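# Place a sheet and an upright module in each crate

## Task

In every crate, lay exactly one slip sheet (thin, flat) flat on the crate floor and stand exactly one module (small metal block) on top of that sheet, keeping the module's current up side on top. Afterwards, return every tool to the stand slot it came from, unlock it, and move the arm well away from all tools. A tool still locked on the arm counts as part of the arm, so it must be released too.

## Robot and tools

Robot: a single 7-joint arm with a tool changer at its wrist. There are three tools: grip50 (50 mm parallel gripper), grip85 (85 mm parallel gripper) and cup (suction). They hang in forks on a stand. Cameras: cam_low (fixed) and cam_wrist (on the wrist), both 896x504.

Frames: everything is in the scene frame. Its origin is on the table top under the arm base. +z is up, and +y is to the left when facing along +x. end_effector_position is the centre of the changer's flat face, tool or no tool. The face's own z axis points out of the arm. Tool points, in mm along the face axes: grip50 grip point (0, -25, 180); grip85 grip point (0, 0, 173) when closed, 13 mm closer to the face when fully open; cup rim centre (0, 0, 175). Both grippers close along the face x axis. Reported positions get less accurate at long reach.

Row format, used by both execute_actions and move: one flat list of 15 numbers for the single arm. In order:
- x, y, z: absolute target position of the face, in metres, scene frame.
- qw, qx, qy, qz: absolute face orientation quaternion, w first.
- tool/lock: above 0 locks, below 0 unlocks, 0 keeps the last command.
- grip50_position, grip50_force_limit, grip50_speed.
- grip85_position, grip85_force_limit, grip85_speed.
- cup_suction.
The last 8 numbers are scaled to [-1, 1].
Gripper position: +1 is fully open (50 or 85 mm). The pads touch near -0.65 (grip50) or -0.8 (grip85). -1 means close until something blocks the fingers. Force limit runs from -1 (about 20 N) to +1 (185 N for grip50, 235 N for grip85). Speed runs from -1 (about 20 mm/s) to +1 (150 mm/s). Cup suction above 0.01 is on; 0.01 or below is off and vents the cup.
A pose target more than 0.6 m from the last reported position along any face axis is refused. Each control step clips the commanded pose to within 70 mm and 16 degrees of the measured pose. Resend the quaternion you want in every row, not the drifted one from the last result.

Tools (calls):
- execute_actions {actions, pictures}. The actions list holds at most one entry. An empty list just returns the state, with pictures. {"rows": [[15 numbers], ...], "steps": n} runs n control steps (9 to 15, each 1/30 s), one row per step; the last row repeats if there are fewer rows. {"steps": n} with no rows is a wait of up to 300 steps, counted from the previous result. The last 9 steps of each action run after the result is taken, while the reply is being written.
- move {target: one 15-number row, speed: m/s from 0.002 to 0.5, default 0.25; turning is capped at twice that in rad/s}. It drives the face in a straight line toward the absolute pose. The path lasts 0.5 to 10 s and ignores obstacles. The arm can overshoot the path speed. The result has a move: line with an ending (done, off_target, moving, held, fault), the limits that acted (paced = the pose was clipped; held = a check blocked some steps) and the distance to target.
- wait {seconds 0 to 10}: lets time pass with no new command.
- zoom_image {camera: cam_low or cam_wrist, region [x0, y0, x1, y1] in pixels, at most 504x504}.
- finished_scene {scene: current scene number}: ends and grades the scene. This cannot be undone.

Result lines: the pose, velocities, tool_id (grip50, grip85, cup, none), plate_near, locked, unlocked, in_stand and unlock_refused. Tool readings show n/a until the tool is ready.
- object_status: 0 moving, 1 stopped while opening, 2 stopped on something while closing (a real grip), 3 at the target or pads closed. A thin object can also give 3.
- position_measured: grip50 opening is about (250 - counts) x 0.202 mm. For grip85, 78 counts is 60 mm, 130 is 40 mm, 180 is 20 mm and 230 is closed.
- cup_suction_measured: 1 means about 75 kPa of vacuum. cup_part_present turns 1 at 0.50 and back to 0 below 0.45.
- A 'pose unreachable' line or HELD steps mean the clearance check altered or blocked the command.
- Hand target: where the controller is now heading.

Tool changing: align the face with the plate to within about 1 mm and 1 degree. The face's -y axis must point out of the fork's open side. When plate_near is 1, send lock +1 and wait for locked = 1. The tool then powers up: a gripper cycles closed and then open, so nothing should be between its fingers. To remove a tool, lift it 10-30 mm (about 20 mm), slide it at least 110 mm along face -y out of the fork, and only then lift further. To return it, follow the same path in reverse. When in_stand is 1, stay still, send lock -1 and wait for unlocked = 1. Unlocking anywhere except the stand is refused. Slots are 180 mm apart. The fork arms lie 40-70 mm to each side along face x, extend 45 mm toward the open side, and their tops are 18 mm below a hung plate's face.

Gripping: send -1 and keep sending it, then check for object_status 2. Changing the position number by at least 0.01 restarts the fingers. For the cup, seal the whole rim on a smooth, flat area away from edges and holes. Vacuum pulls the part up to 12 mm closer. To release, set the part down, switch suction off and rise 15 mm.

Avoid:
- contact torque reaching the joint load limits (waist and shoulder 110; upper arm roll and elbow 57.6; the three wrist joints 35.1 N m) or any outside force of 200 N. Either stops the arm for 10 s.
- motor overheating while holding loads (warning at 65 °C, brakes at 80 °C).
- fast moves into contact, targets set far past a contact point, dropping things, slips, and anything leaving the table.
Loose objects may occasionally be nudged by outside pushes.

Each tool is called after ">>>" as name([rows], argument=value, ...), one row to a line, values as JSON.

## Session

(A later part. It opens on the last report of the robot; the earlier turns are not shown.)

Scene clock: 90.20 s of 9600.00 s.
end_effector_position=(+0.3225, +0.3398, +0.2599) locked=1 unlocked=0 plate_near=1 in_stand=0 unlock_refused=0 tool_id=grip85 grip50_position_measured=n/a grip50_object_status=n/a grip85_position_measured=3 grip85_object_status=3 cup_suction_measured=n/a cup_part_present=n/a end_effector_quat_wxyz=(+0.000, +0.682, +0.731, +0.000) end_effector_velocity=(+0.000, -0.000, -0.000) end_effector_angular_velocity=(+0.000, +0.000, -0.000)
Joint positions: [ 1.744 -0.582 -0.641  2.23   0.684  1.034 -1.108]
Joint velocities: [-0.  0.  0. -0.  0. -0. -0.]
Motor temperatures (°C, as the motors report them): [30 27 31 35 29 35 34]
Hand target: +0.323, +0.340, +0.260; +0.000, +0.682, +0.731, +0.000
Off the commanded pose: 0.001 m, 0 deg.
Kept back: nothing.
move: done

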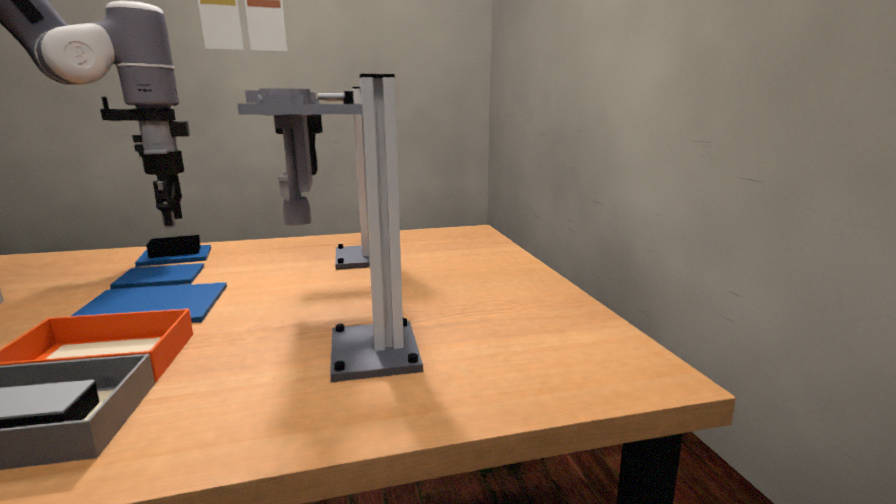

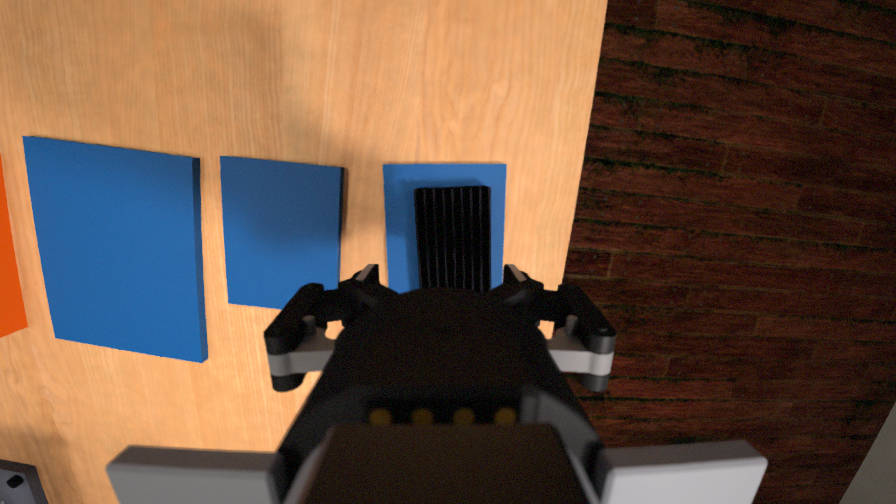

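>>> move(target=[0.321,0.349,0.203,0,0.672,0.74,0,0,1,0,0,1,-0.3,-0.5,0], speed=0.06)

>>> move(target=[0.321,0.349,0.203,0,0.672,0.74,0,0,1,0,0,-1,-0.3,-0.5,0])

>>> move(target=[0.321,0.349,0.27,0,0.672,0.74,0,0,1,0,0,-1,-0.3,-0.5,0], speed=0.1)

>>> move(target=[0.357,-0.17,0.27,0,0.743,0.669,0,0,1,0,0,-1,-0.3,-0.5,0])

>>> move(target=[0.357,-0.17,0.199,0,0.743,0.669,0,0,1,0,0,-1,-0.3,-0.5,0], speed=0.03)

>>> move(target=[0.357,-0.17,0.199,0,0.743,0.669,0,0,1,0,0,0.65,-0.3,-0.5,0])

>>> move(target=[0.357,-0.17,0.27,0,0.743,0.669,0,0,1,0,0,0.65,-0.3,-0.5,0], speed=0.1)

>>> move(target=[0.5045,0.1816,0.381,0,0.7254,0.6884,0,0,1,0,0,1,0,0,0])

>>> move(target=[0.6347,0.1748,0.381,0,0.7254,0.6884,0,0,1,0,0,1,0,0,0], speed=0.1)

>>> move(target=[0.6347,0.1748,0.361,0,0.7254,0.6884,0,0,1,0,0,1,0,0,0], speed=0.02)

>>> execute_actions([
  {"rows":[[0.6347,0.1748,0.361,0,0.7254,0.6884,0,-1,1,0,0,1,0,0,0]]},
])

>>> execute_actions([
  {"steps":35},
])

>>> move(target=[0.6347,0.1748,0.385,0,0.7254,0.6884,0,0,1,0,0,1,0,0,0], speed=0.05)

Scene clock: 92.37 s of 9600.00 s.
end_effector_position=(+0.3210, +0.3489, +0.2030) locked=1 unlocked=0 plate_near=1 in_stand=0 unlock_refused=0 tool_id=grip85 grip50_position_measured=n/a grip50_object_status=n/a grip85_position_measured=3 grip85_object_status=3 cup_suction_measured=n/a cup_part_present=n/a end_effector_quat_wxyz=(+0.000, +0.672, +0.740, +0.000) end_effector_velocity=(+0.000, +0.000, +0.000) end_effector_angular_velocity=(+0.001, +0.000, -0.001)
Joint positions: [ 1.653 -0.744 -0.513  2.137  0.813  1.103 -1.206]
Joint velocities: [-0.     0.001 -0.     0.     0.001  0.     0.   ]
Motor temperatures (°C, as the motors report them): [30 27 31 35 29 35 34]
Hand target: +0.321, +0.349, +0.203; +0.000, +0.672, +0.740, +0.000
Off the commanded pose: 0.000 m, 0 deg.
Kept back: nothing.
move: done

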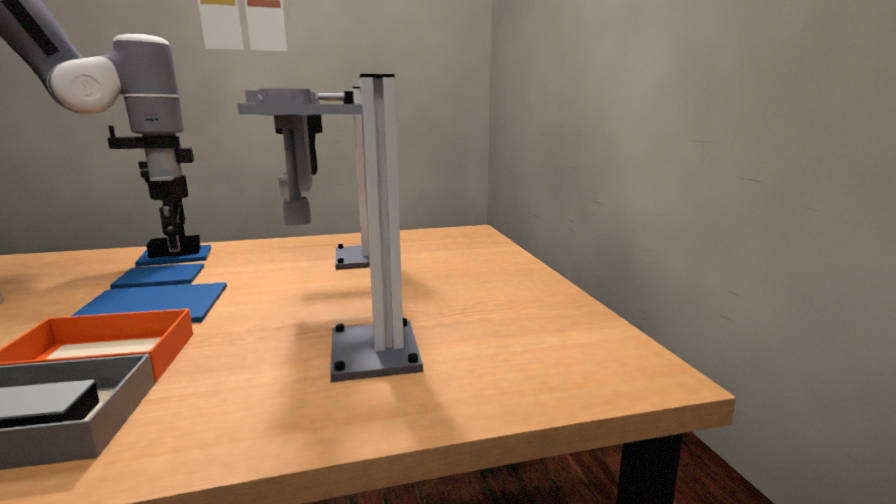

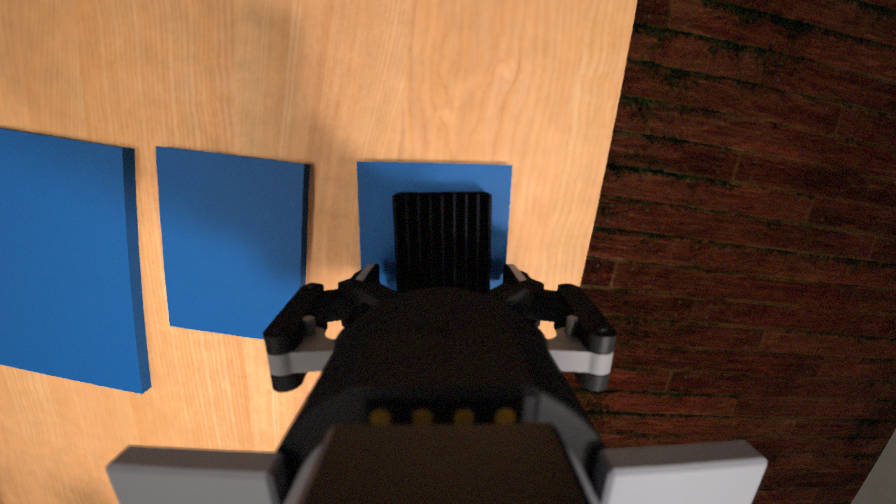

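Scene clock: 93.23 s of 9600.00 s.
end_effector_position=(+0.3210, +0.3492, +0.2033) locked=1 unlocked=0 plate_near=1 in_stand=0 unlock_refused=0 tool_id=grip85 grip50_position_measured=n/a grip50_object_status=n/a grip85_position_measured=80 grip85_object_status=2 cup_suction_measured=n/a cup_part_present=n/a end_effector_quat_wxyz=(-0.000, +0.672, +0.740, +0.000) end_effector_velocity=(-0.000, +0.000, +0.000) end_effector_angular_velocity=(+0.000, -0.000, +0.000)
Joint positions: [ 1.653 -0.743 -0.513  2.137  0.813  1.103 -1.206]
Joint velocities: [ 0.  0.  0. -0. -0.  0.  0.]
Motor temperatures (°C, as the motors report them): [30 27 31 35 29 35 34]
Hand target: +0.321, +0.349, +0.203; +0.000, +0.672, +0.740, -0.000
Off the commanded pose: 0.000 m, 0 deg.
Kept back: nothing.
move: done

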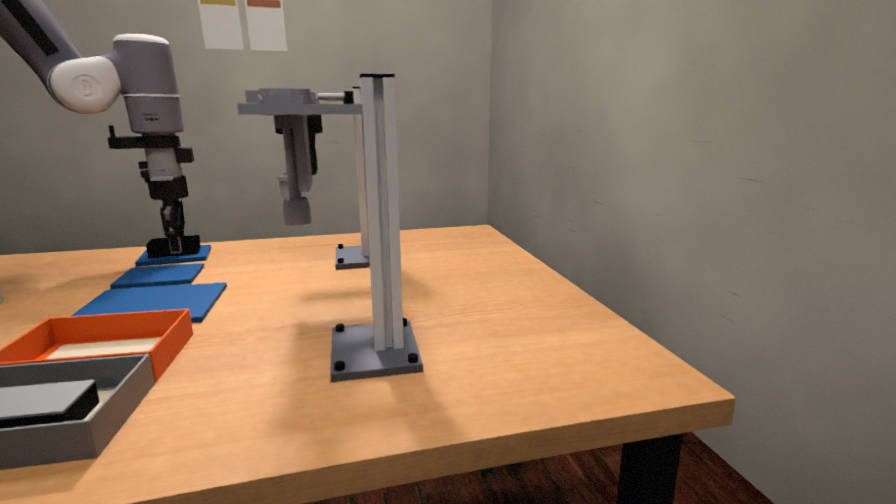

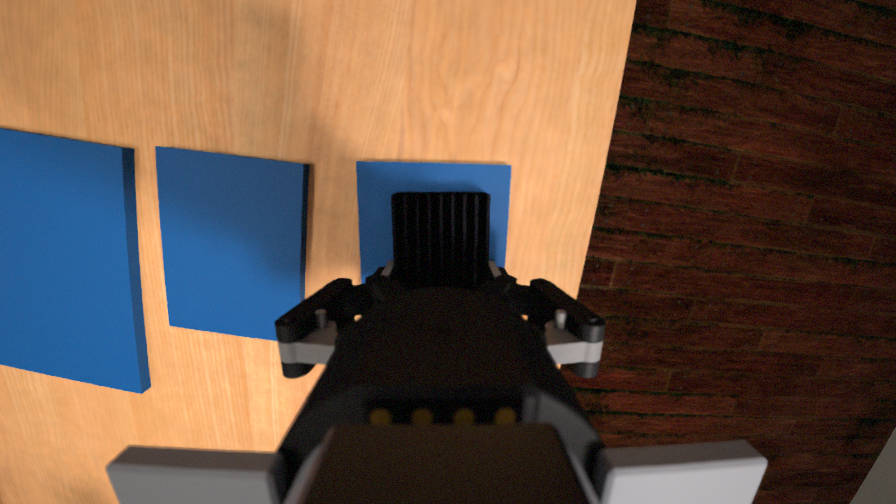

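Scene clock: 94.20 s of 9600.00 s.
end_effector_position=(+0.3208, +0.3490, +0.2699) locked=1 unlocked=0 plate_near=1 in_stand=0 unlock_refused=0 tool_id=grip85 grip50_position_measured=n/a grip50_object_status=n/a grip85_position_measured=80 grip85_object_status=2 cup_suction_measured=n/a cup_part_present=n/a end_effector_quat_wxyz=(-0.000, +0.672, +0.740, -0.000) end_effector_velocity=(+0.000, -0.000, -0.000) end_effector_angular_velocity=(-0.001, -0.000, -0.000)
Joint positions: [ 1.763 -0.557 -0.654  2.228  0.645  1.015 -1.094]
Joint velocities: [-0.001 -0.001  0.     0.    -0.     0.     0.   ]
Motor temperatures (°C, as the motors report them): [30 27 31 35 29 35 34]
Hand target: +0.321, +0.349, +0.270; -0.000, +0.672, +0.740, -0.000
Off the commanded pose: 0.000 m, 0 deg.
Kept back: nothing.
move: done

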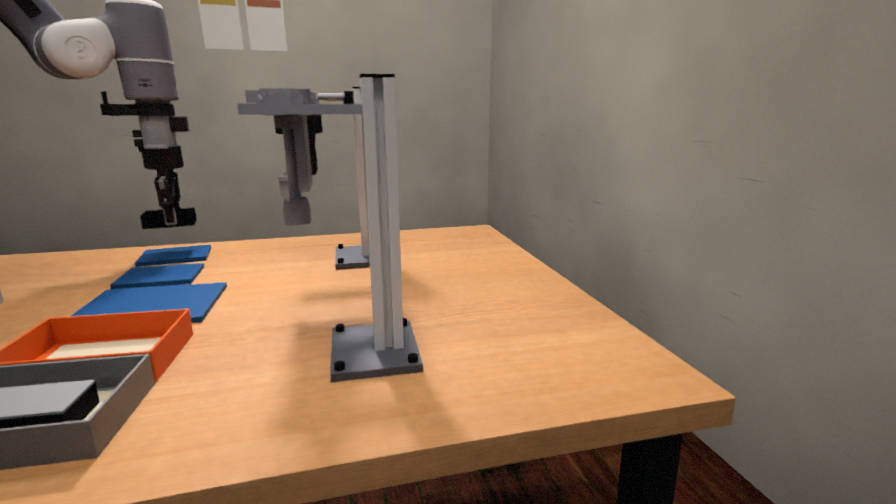

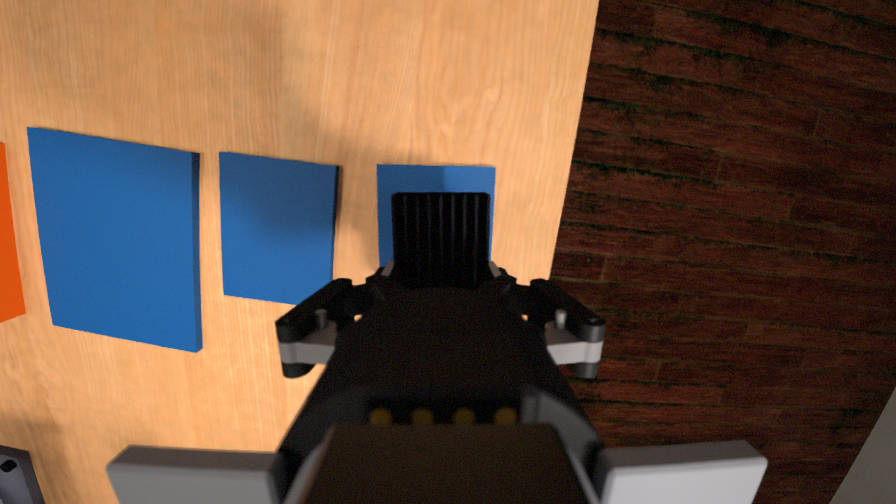

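Scene clock: 96.67 s of 9600.00 s.
end_effector_position=(+0.3562, -0.1693, +0.2700) locked=1 unlocked=0 plate_near=1 in_stand=0 unlock_refused=0 tool_id=grip85 grip50_position_measured=n/a grip50_object_status=n/a grip85_position_measured=80 grip85_object_status=2 cup_suction_measured=n/a cup_part_present=n/a end_effector_quat_wxyz=(-0.000, +0.743, +0.669, +0.000) end_effector_velocity=(+0.001, +0.001, +0.000) end_effector_angular_velocity=(+0.000, -0.001, +0.003)
Joint positions: [ 0.723 -0.477 -0.811  2.437  0.779  1.086 -2.253]
Joint velocities: [ 0.003  0.    -0.    -0.    -0.     0.     0.   ]
Motor temperatures (°C, as the motors report them): [30 27 31 35 29 35 34]
Hand target: +0.356, -0.169, +0.270; -0.000, +0.743, +0.669, +0.000
Off the commanded pose: 0.001 m, 0 deg.
Kept back: nothing.
move: done

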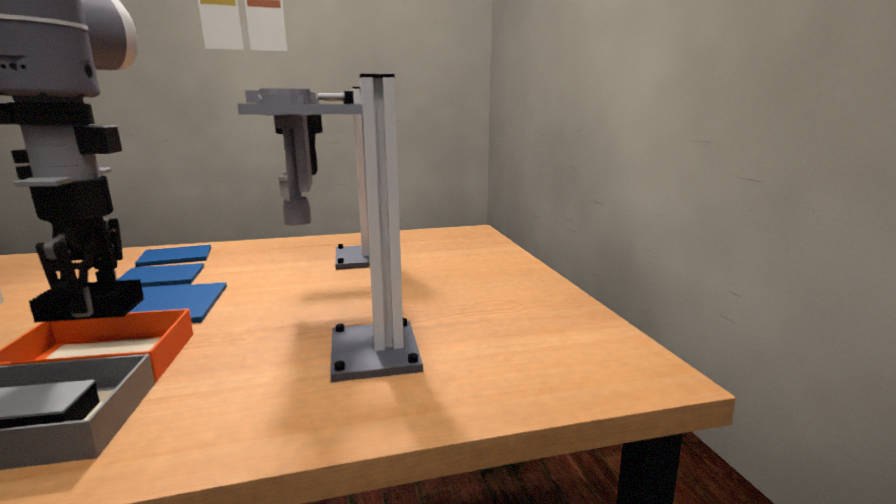

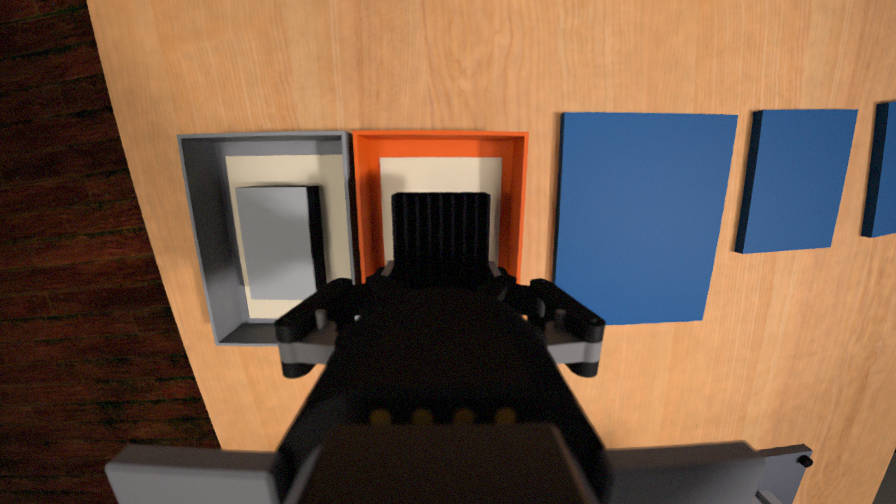

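Scene clock: 99.27 s of 9600.00 s.
end_effector_position=(+0.3570, -0.1700, +0.1991) locked=1 unlocked=0 plate_near=1 in_stand=0 unlock_refused=0 tool_id=grip85 grip50_position_measured=n/a grip50_object_status=n/a grip85_position_measured=80 grip85_object_status=2 cup_suction_measured=n/a cup_part_present=n/a end_effector_quat_wxyz=(+0.000, +0.743, +0.669, -0.000) end_effector_velocity=(+0.000, +0.000, +0.000) end_effector_angular_velocity=(+0.000, -0.000, +0.000)
Joint positions: [ 0.539 -0.713 -0.593  2.296  1.054  1.146 -2.452]
Joint velocities: [-0.  0.  0. -0. -0. -0.  0.]
Motor temperatures (°C, as the motors report them): [30 27 31 35 29 35 34]
Hand target: +0.357, -0.170, +0.199; +0.000, +0.743, +0.669, -0.000
Off the commanded pose: 0.000 m, 0 deg.
Kept back: nothing.
move: done

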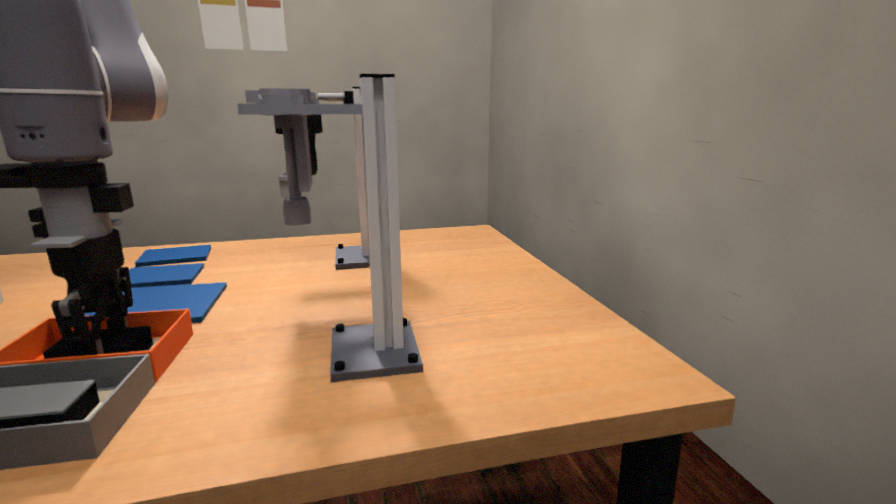

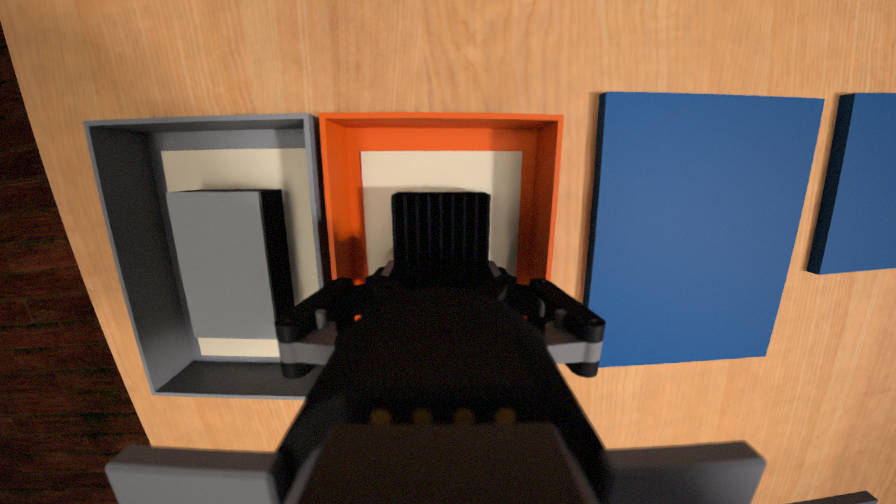

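Scene clock: 99.97 s of 9600.00 s.
end_effector_position=(+0.3570, -0.1700, +0.1990) locked=1 unlocked=0 plate_near=1 in_stand=0 unlock_refused=0 tool_id=grip85 grip50_position_measured=n/a grip50_object_status=n/a grip85_position_measured=48 grip85_object_status=3 cup_suction_measured=n/a cup_part_present=n/a end_effector_quat_wxyz=(+0.000, +0.743, +0.669, -0.000) end_effector_velocity=(+0.000, +0.000, -0.000) end_effector_angular_velocity=(+0.000, +0.000, +0.000)
Joint positions: [ 0.539 -0.713 -0.592  2.296  1.054  1.146 -2.452]
Joint velocities: [-0. -0.  0. -0. -0. -0.  0.]
Motor temperatures (°C, as the motors report them): [30 27 31 35 29 35 34]
Hand target: +0.357, -0.170, +0.199; -0.000, +0.743, +0.669, -0.000
Off the commanded pose: 0.000 m, 0 deg.
Kept back: nothing.
move: done

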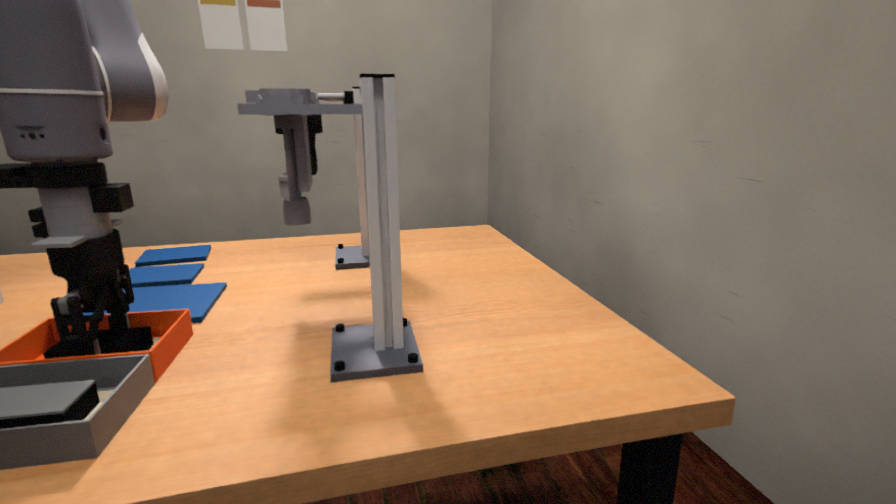

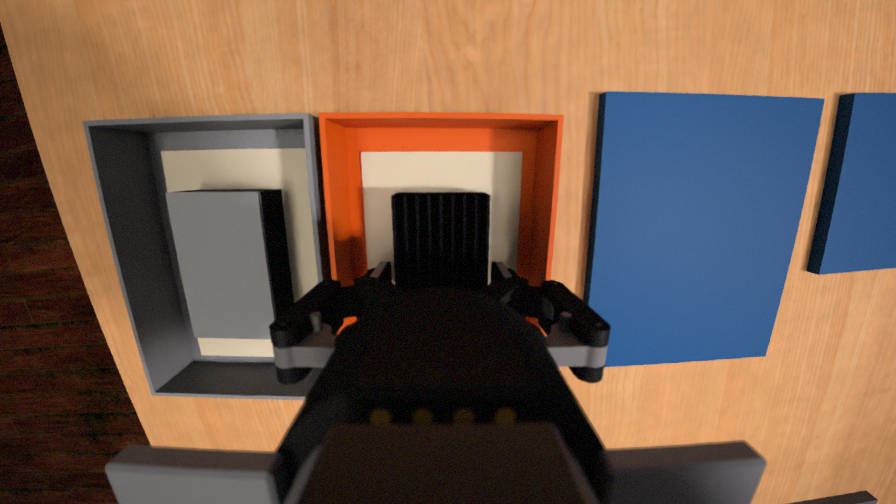

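Scene clock: 100.97 s of 9600.00 s.
end_effector_position=(+0.3570, -0.1699, +0.2699) locked=1 unlocked=0 plate_near=1 in_stand=0 unlock_refused=0 tool_id=grip85 grip50_position_measured=n/a grip50_object_status=n/a grip85_position_measured=48 grip85_object_status=3 cup_suction_measured=n/a cup_part_present=n/a end_effector_quat_wxyz=(-0.000, +0.743, +0.669, +0.000) end_effector_velocity=(-0.000, -0.000, -0.000) end_effector_angular_velocity=(-0.000, +0.002, -0.001)
Joint positions: [ 0.711 -0.475 -0.798  2.436  0.771  1.091 -2.246]
Joint velocities: [-0.001 -0.001  0.001  0.    -0.     0.     0.   ]
Motor temperatures (°C, as the motors report them): [30 27 31 35 29 35 34]
Hand target: +0.357, -0.170, +0.270; -0.000, +0.743, +0.669, +0.000
Off the commanded pose: 0.000 m, 0 deg.
Kept back: nothing.
move: done

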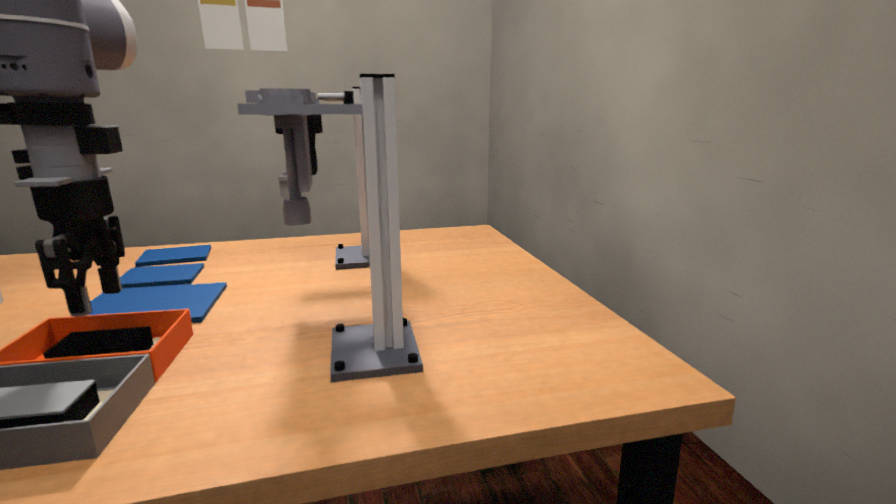

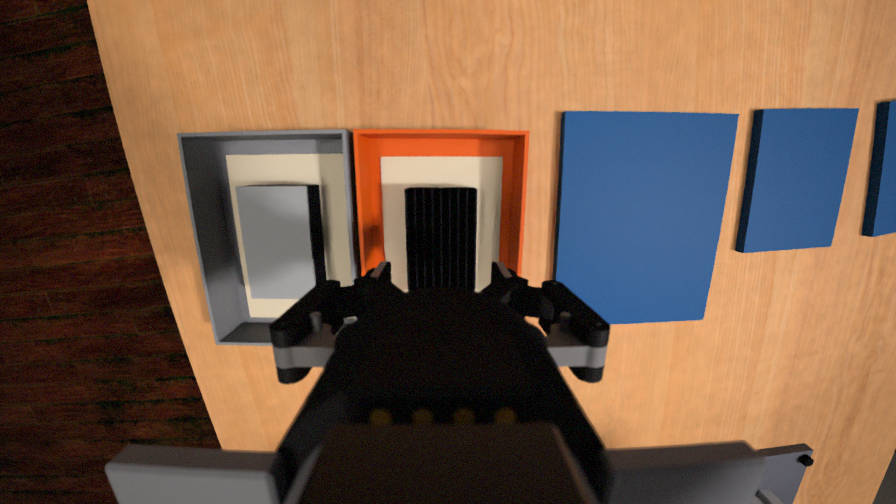

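Scene clock: 102.97 s of 9600.00 s.
end_effector_position=(+0.5048, +0.1813, +0.3806) locked=1 unlocked=0 plate_near=1 in_stand=0 unlock_refused=0 tool_id=grip85 grip50_position_measured=n/a grip50_object_status=n/a grip85_position_measured=3 grip85_object_status=3 cup_suction_measured=n/a cup_part_present=n/a end_effector_quat_wxyz=(-0.000, +0.725, +0.689, -0.000) end_effector_velocity=(+0.000, +0.000, +0.000) end_effector_angular_velocity=(+0.000, -0.000, -0.000)
Joint positions: [ 1.409 -0.373 -0.895  2.109  0.386  0.738 -1.28 ]
Joint velocities: [ 0.  0. -0. -0.  0. -0.  0.]
Motor temperatures (°C, as the motors report them): [30 27 31 35 29 35 34]
Hand target: +0.505, +0.181, +0.381; -0.001, +0.725, +0.689, -0.000
Off the commanded pose: 0.001 m, 0 deg.
Kept back: nothing.
move: done

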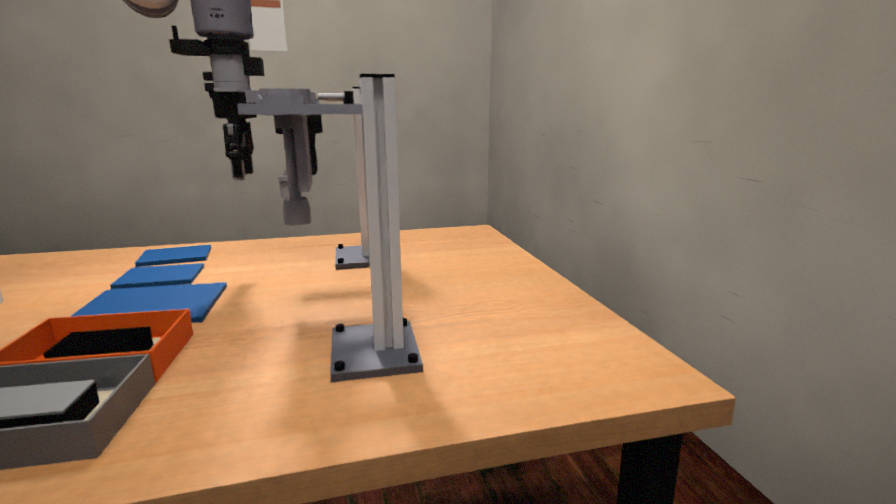

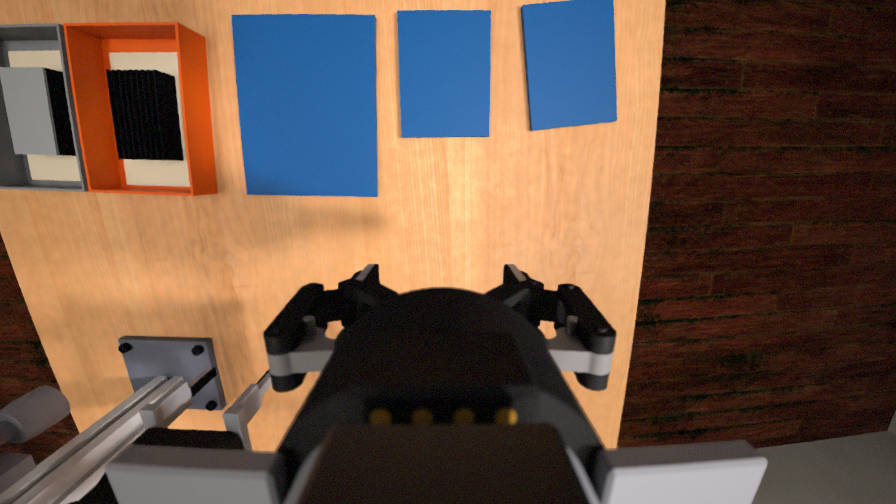

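Scene clock: 104.57 s of 9600.00 s.
end_effector_position=(+0.6349, +0.1749, +0.3811) locked=1 unlocked=0 plate_near=1 in_stand=0 unlock_refused=0 tool_id=grip85 grip50_position_measured=n/a grip50_object_status=n/a grip85_position_measured=3 grip85_object_status=3 cup_suction_measured=n/a cup_part_present=n/a end_effector_quat_wxyz=(+0.000, +0.725, +0.689, +0.000) end_effector_velocity=(-0.000, +0.000, +0.001) end_effector_angular_velocity=(+0.001, -0.000, +0.001)
Joint positions: [ 1.092 -0.651 -0.782  1.667  0.509  0.531 -1.413]
Joint velocities: [ 0.     0.001  0.     0.    -0.    -0.    -0.   ]
Motor temperatures (°C, as the motors report them): [30 27 31 35 29 35 34]
Hand target: +0.635, +0.175, +0.381; +0.000, +0.725, +0.689, +0.000
Off the commanded pose: 0.000 m, 0 deg.
Kept back: nothing.
move: done

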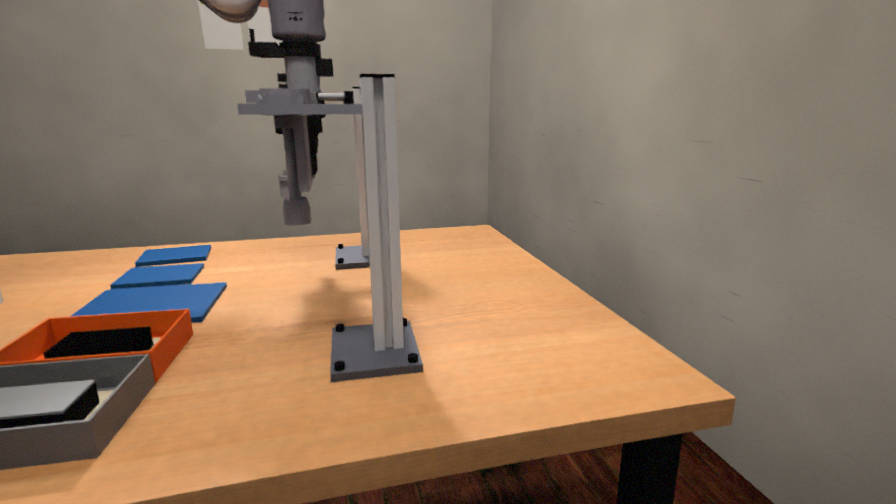

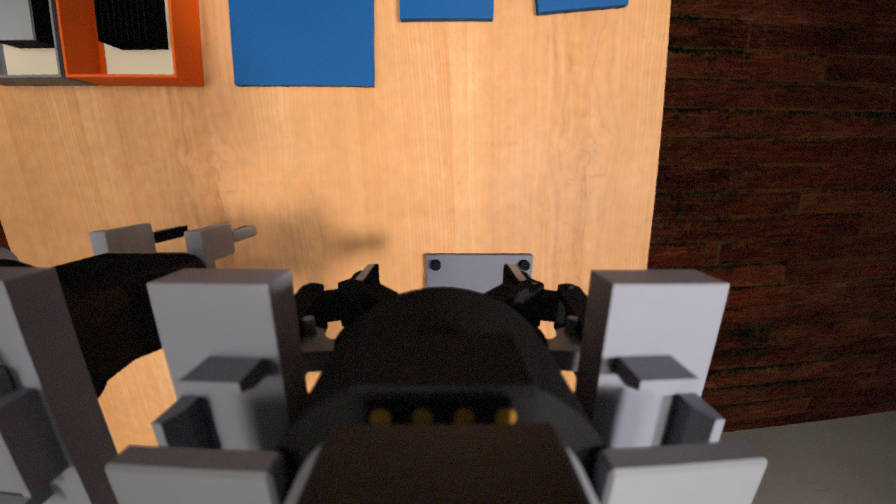

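Scene clock: 105.80 s of 9600.00 s.
end_effector_position=(+0.6348, +0.1748, +0.3612) locked=1 unlocked=0 plate_near=1 in_stand=1 unlock_refused=0 tool_id=grip85 grip50_position_measured=n/a grip50_object_status=n/a grip85_position_measured=3 grip85_object_status=3 cup_suction_measured=n/a cup_part_present=n/a end_effector_quat_wxyz=(+0.000, +0.725, +0.688, +0.000) end_effector_velocity=(-0.000, +0.000, +0.000) end_effector_angular_velocity=(+0.000, -0.000, +0.000)
Joint positions: [ 1.079 -0.684 -0.764  1.671  0.534  0.563 -1.425]
Joint velocities: [ 0.  0.  0.  0.  0. -0. -0.]
Motor temperatures (°C, as the motors report them): [30 27 31 35 29 35 34]
Hand target: +0.635, +0.175, +0.361; +0.000, +0.725, +0.688, -0.000
Off the commanded pose: 0.000 m, 0 deg.
Kept back: nothing.
move: done

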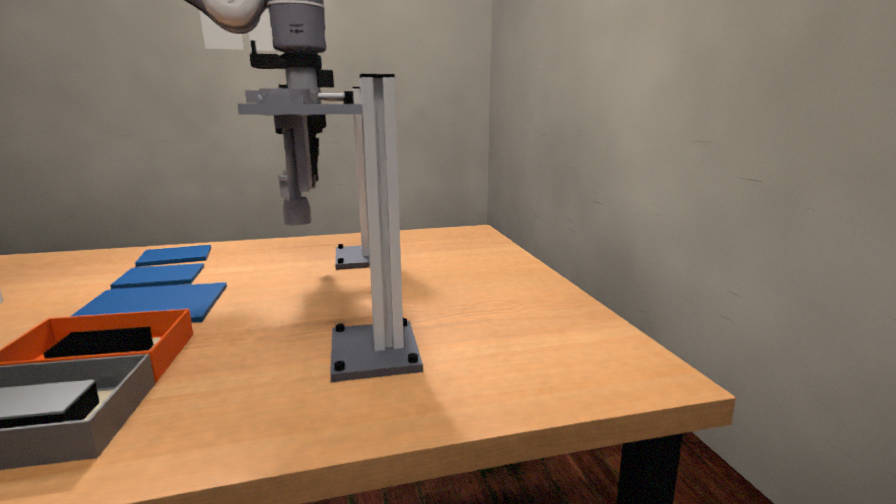

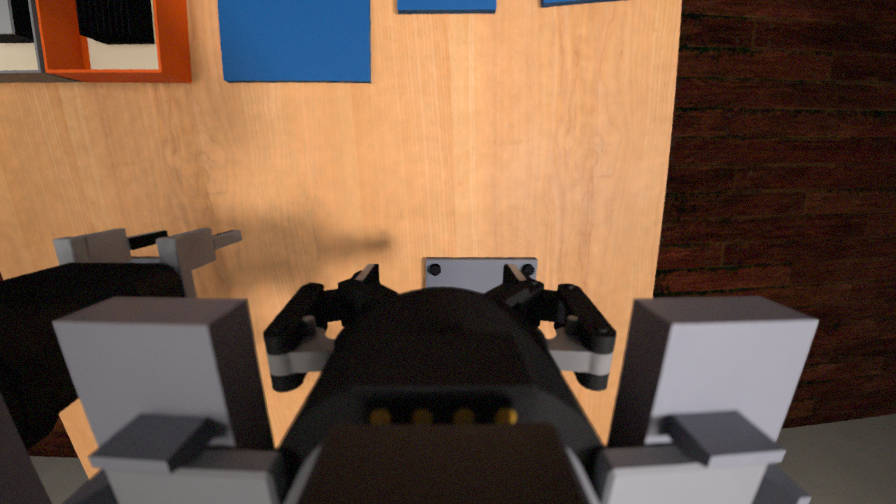

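Scene clock: 106.00 s of 9600.00 s.
end_effector_position=(+0.6347, +0.1748, +0.3610) locked=0 unlocked=0 plate_near=1 in_stand=1 unlock_refused=0 tool_id=none grip50_position_measured=n/a grip50_object_status=n/a grip85_position_measured=n/a grip85_object_status=n/a cup_suction_measured=n/a cup_part_present=n/a end_effector_quat_wxyz=(+0.000, +0.725, +0.688, -0.000) end_effector_velocity=(+0.000, +0.000, -0.000) end_effector_angular_velocity=(+0.000, -0.000, +0.000)
Joint positions: [ 1.079 -0.684 -0.764  1.671  0.534  0.563 -1.425]
Joint velocities: [ 0. -0. -0.  0.  0.  0. -0.]
Motor temperatures (°C, as the motors report them): [30 27 31 35 29 35 34]
Steps of this call (steps 1 to 6: the first 6 steps of this action). Readings (end_effector_position | what the end effector reports):
1: (+0.6347, +0.1748, +0.3610) | locked=1 unlocked=0 plate_near=1 in_stand=1 unlock_refused=0 tool_id=grip85 grip50_position_measured=n/a grip50_object_status=n/a grip85_position_measured=3 grip85_object_status=3 cup_suction_measured=n/a cup_part_present=n/a
2: (+0.6347, +0.1748, +0.3610) | locked=1 unlocked=0 plate_near=1 in_stand=1 unlock_refused=0 tool_id=grip85 grip50_position_measured=n/a grip50_object_status=n/a grip85_position_measured=3 grip85_object_status=3 cup_suction_measured=n/a cup_part_present=n/a
4: (+0.6347, +0.1748, +0.3610) | locked=1 unlocked=0 plate_near=1 in_stand=1 unlock_refused=0 tool_id=grip85 grip50_position_measured=n/a grip50_object_status=n/a grip85_position_measured=3 grip85_object_status=3 cup_suction_measured=n/a cup_part_present=n/a
6: the state above

Scene clock: 107.17 s of 9600.00 s.
end_effector_position=(+0.6347, +0.1748, +0.3610) locked=0 unlocked=1 plate_near=1 in_stand=1 unlock_refused=0 tool_id=none grip50_position_measured=n/a grip50_object_status=n/a grip85_position_measured=n/a grip85_object_status=n/a cup_suction_measured=n/a cup_part_present=n/a end_effector_quat_wxyz=(+0.000, +0.725, +0.688, -0.000) end_effector_velocity=(+0.000, -0.000, +0.000) end_effector_angular_velocity=(+0.000, -0.000, -0.000)
Joint positions: [ 1.079 -0.684 -0.764  1.671  0.534  0.563 -1.425]
Joint velocities: [-0. -0. -0. -0. -0.  0.  0.]
Motor temperatures (°C, as the motors report them): [30 27 31 35 29 35 34]
Hand target: +0.635, +0.175, +0.361; +0.000, +0.725, +0.688, -0.000
Off the commanded pose: 0.000 m, 0 deg.
Kept back: nothing.
Steps of this call (steps 1 to 9: the last 9 steps of your previous action; steps 10 to 35: nothing new was sent). Readings (end_effector_position | what the end effector reports):
1: (+0.6347, +0.1748, +0.3610) | locked=0 unlocked=0 plate_near=1 in_stand=1 unlock_refused=0 tool_id=none grip50_position_measured=n/a grip50_object_status=n/a grip85_position_measured=n/a grip85_object_status=n/a cup_suction_measured=n/a cup_part_present=n/a
2: (+0.6347, +0.1748, +0.3610) | locked=0 unlocked=0 plate_near=1 in_stand=1 unlock_refused=0 tool_id=none grip50_position_measured=n/a grip50_object_status=n/a grip85_position_measured=n/a grip85_object_status=n/a cup_suction_measured=n/a cup_part_present=n/a
4: (+0.6347, +0.1748, +0.3610) | locked=0 unlocked=0 plate_near=1 in_stand=1 unlock_refused=0 tool_id=none grip50_position_measured=n/a grip50_object_status=n/a grip85_position_measured=n/a grip85_object_status=n/a cup_suction_measured=n/a cup_part_present=n/a
8: (+0.6347, +0.1748, +0.3610) | locked=0 unlocked=0 plate_near=1 in_stand=1 unlock_refused=0 tool_id=none grip50_position_measured=n/a grip50_object_status=n/a grip85_position_measured=n/a grip85_object_status=n/a cup_suction_measured=n/a cup_part_present=n/a
35: the state above

Scene clock: 107.90 s of 9600.00 s.
end_effector_position=(+0.6348, +0.1747, +0.3850) locked=0 unlocked=1 plate_near=0 in_stand=0 unlock_refused=0 tool_id=none grip50_position_measured=n/a grip50_object_status=n/a grip85_position_measured=n/a grip85_object_status=n/a cup_suction_measured=n/a cup_part_present=n/a end_effector_quat_wxyz=(-0.000, +0.725, +0.688, +0.000) end_effector_velocity=(+0.000, -0.000, -0.000) end_effector_angular_velocity=(-0.000, -0.000, +0.000)
Joint positions: [ 1.094 -0.644 -0.785  1.667  0.504  0.525 -1.41 ]
Joint velocities: [-0.    -0.001  0.    -0.     0.     0.    -0.   ]
Motor temperatures (°C, as the motors report them): [30 27 31 35 29 35 34]
Hand target: +0.635, +0.175, +0.385; -0.000, +0.725, +0.688, +0.000
Off the commanded pose: 0.000 m, 0 deg.
Kept back: nothing.
move: done

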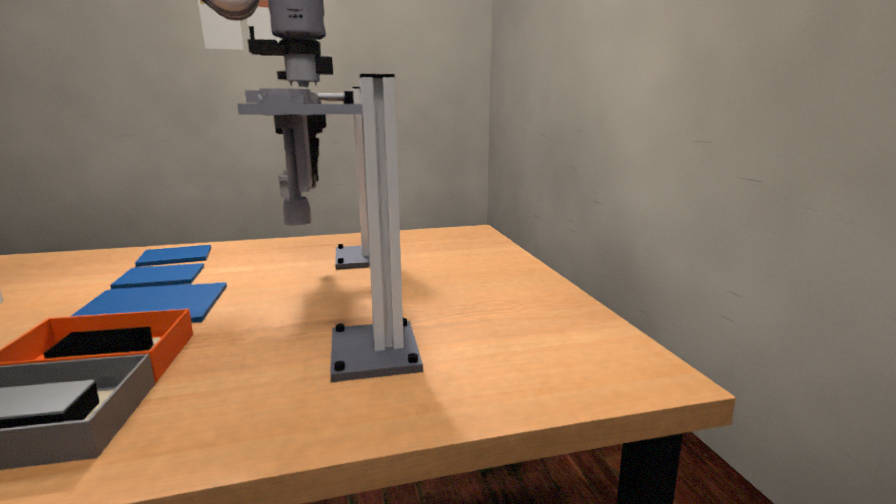

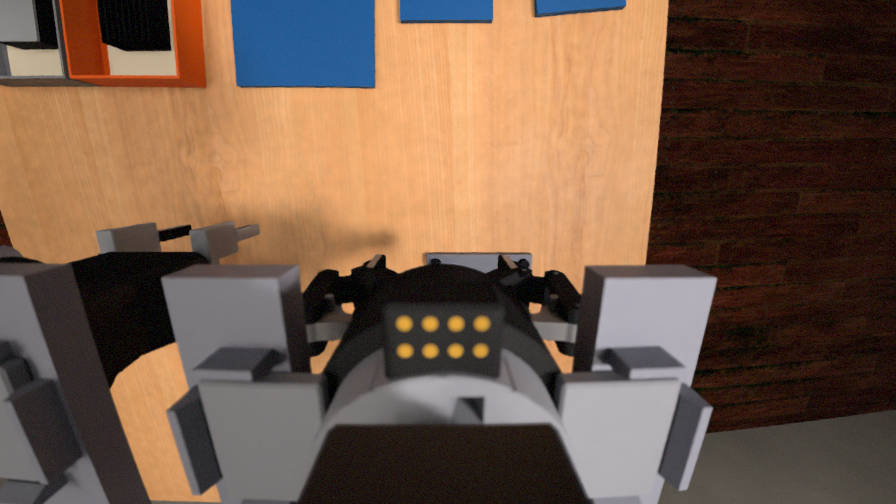

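>>> move(target=[0.42,0.15,0.55,0,0.7254,0.6884,0,0,1,0,0,1,0,0,0])

>>> finished_scene(scene=1)

Scene clock: 109.80 s of 9600.00 s.
end_effector_position=(+0.4200, +0.1501, +0.5490) locked=0 unlocked=1 plate_near=0 in_stand=0 unlock_refused=0 tool_id=none grip50_position_measured=n/a grip50_object_status=n/a grip85_position_measured=n/a grip85_object_status=n/a cup_suction_measured=n/a cup_part_present=n/a end_effector_quat_wxyz=(-0.001, +0.725, +0.689, -0.001) end_effector_velocity=(+0.000, +0.000, -0.000) end_effector_angular_velocity=(-0.001, +0.001, -0.000)
Joint positions: [ 1.395  0.414 -0.68   2.252 -0.276  0.334 -0.708]
Joint velocities: [ 0.001 -0.001 -0.001  0.     0.    -0.     0.   ]
Motor temperatures (°C, as the motors report them): [30 27 31 35 29 35 34]
Hand target: +0.420, +0.150, +0.549; -0.001, +0.725, +0.689, -0.002
Off the commanded pose: 0.001 m, 0 deg.
Kept back: nothing.
move: done

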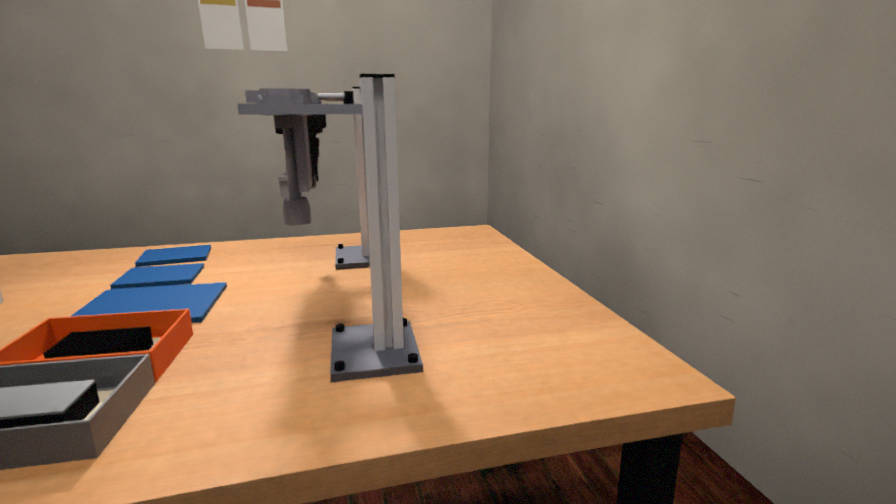

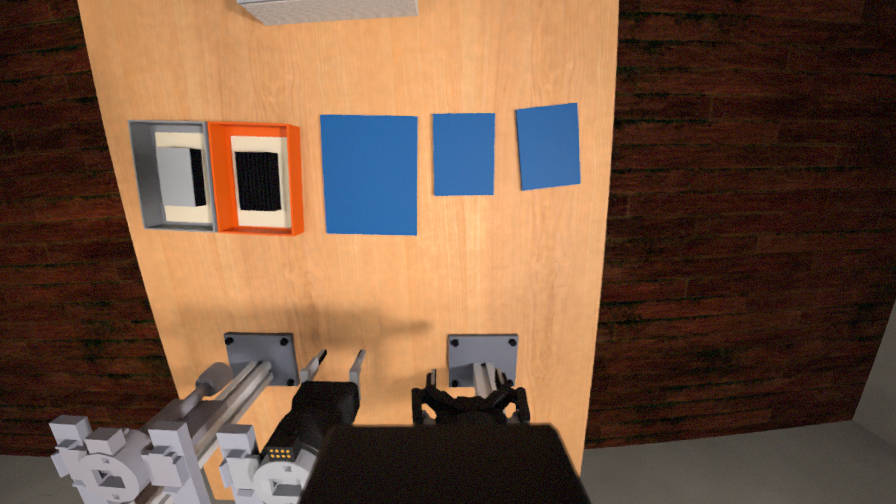

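The scene is finished: the task was done.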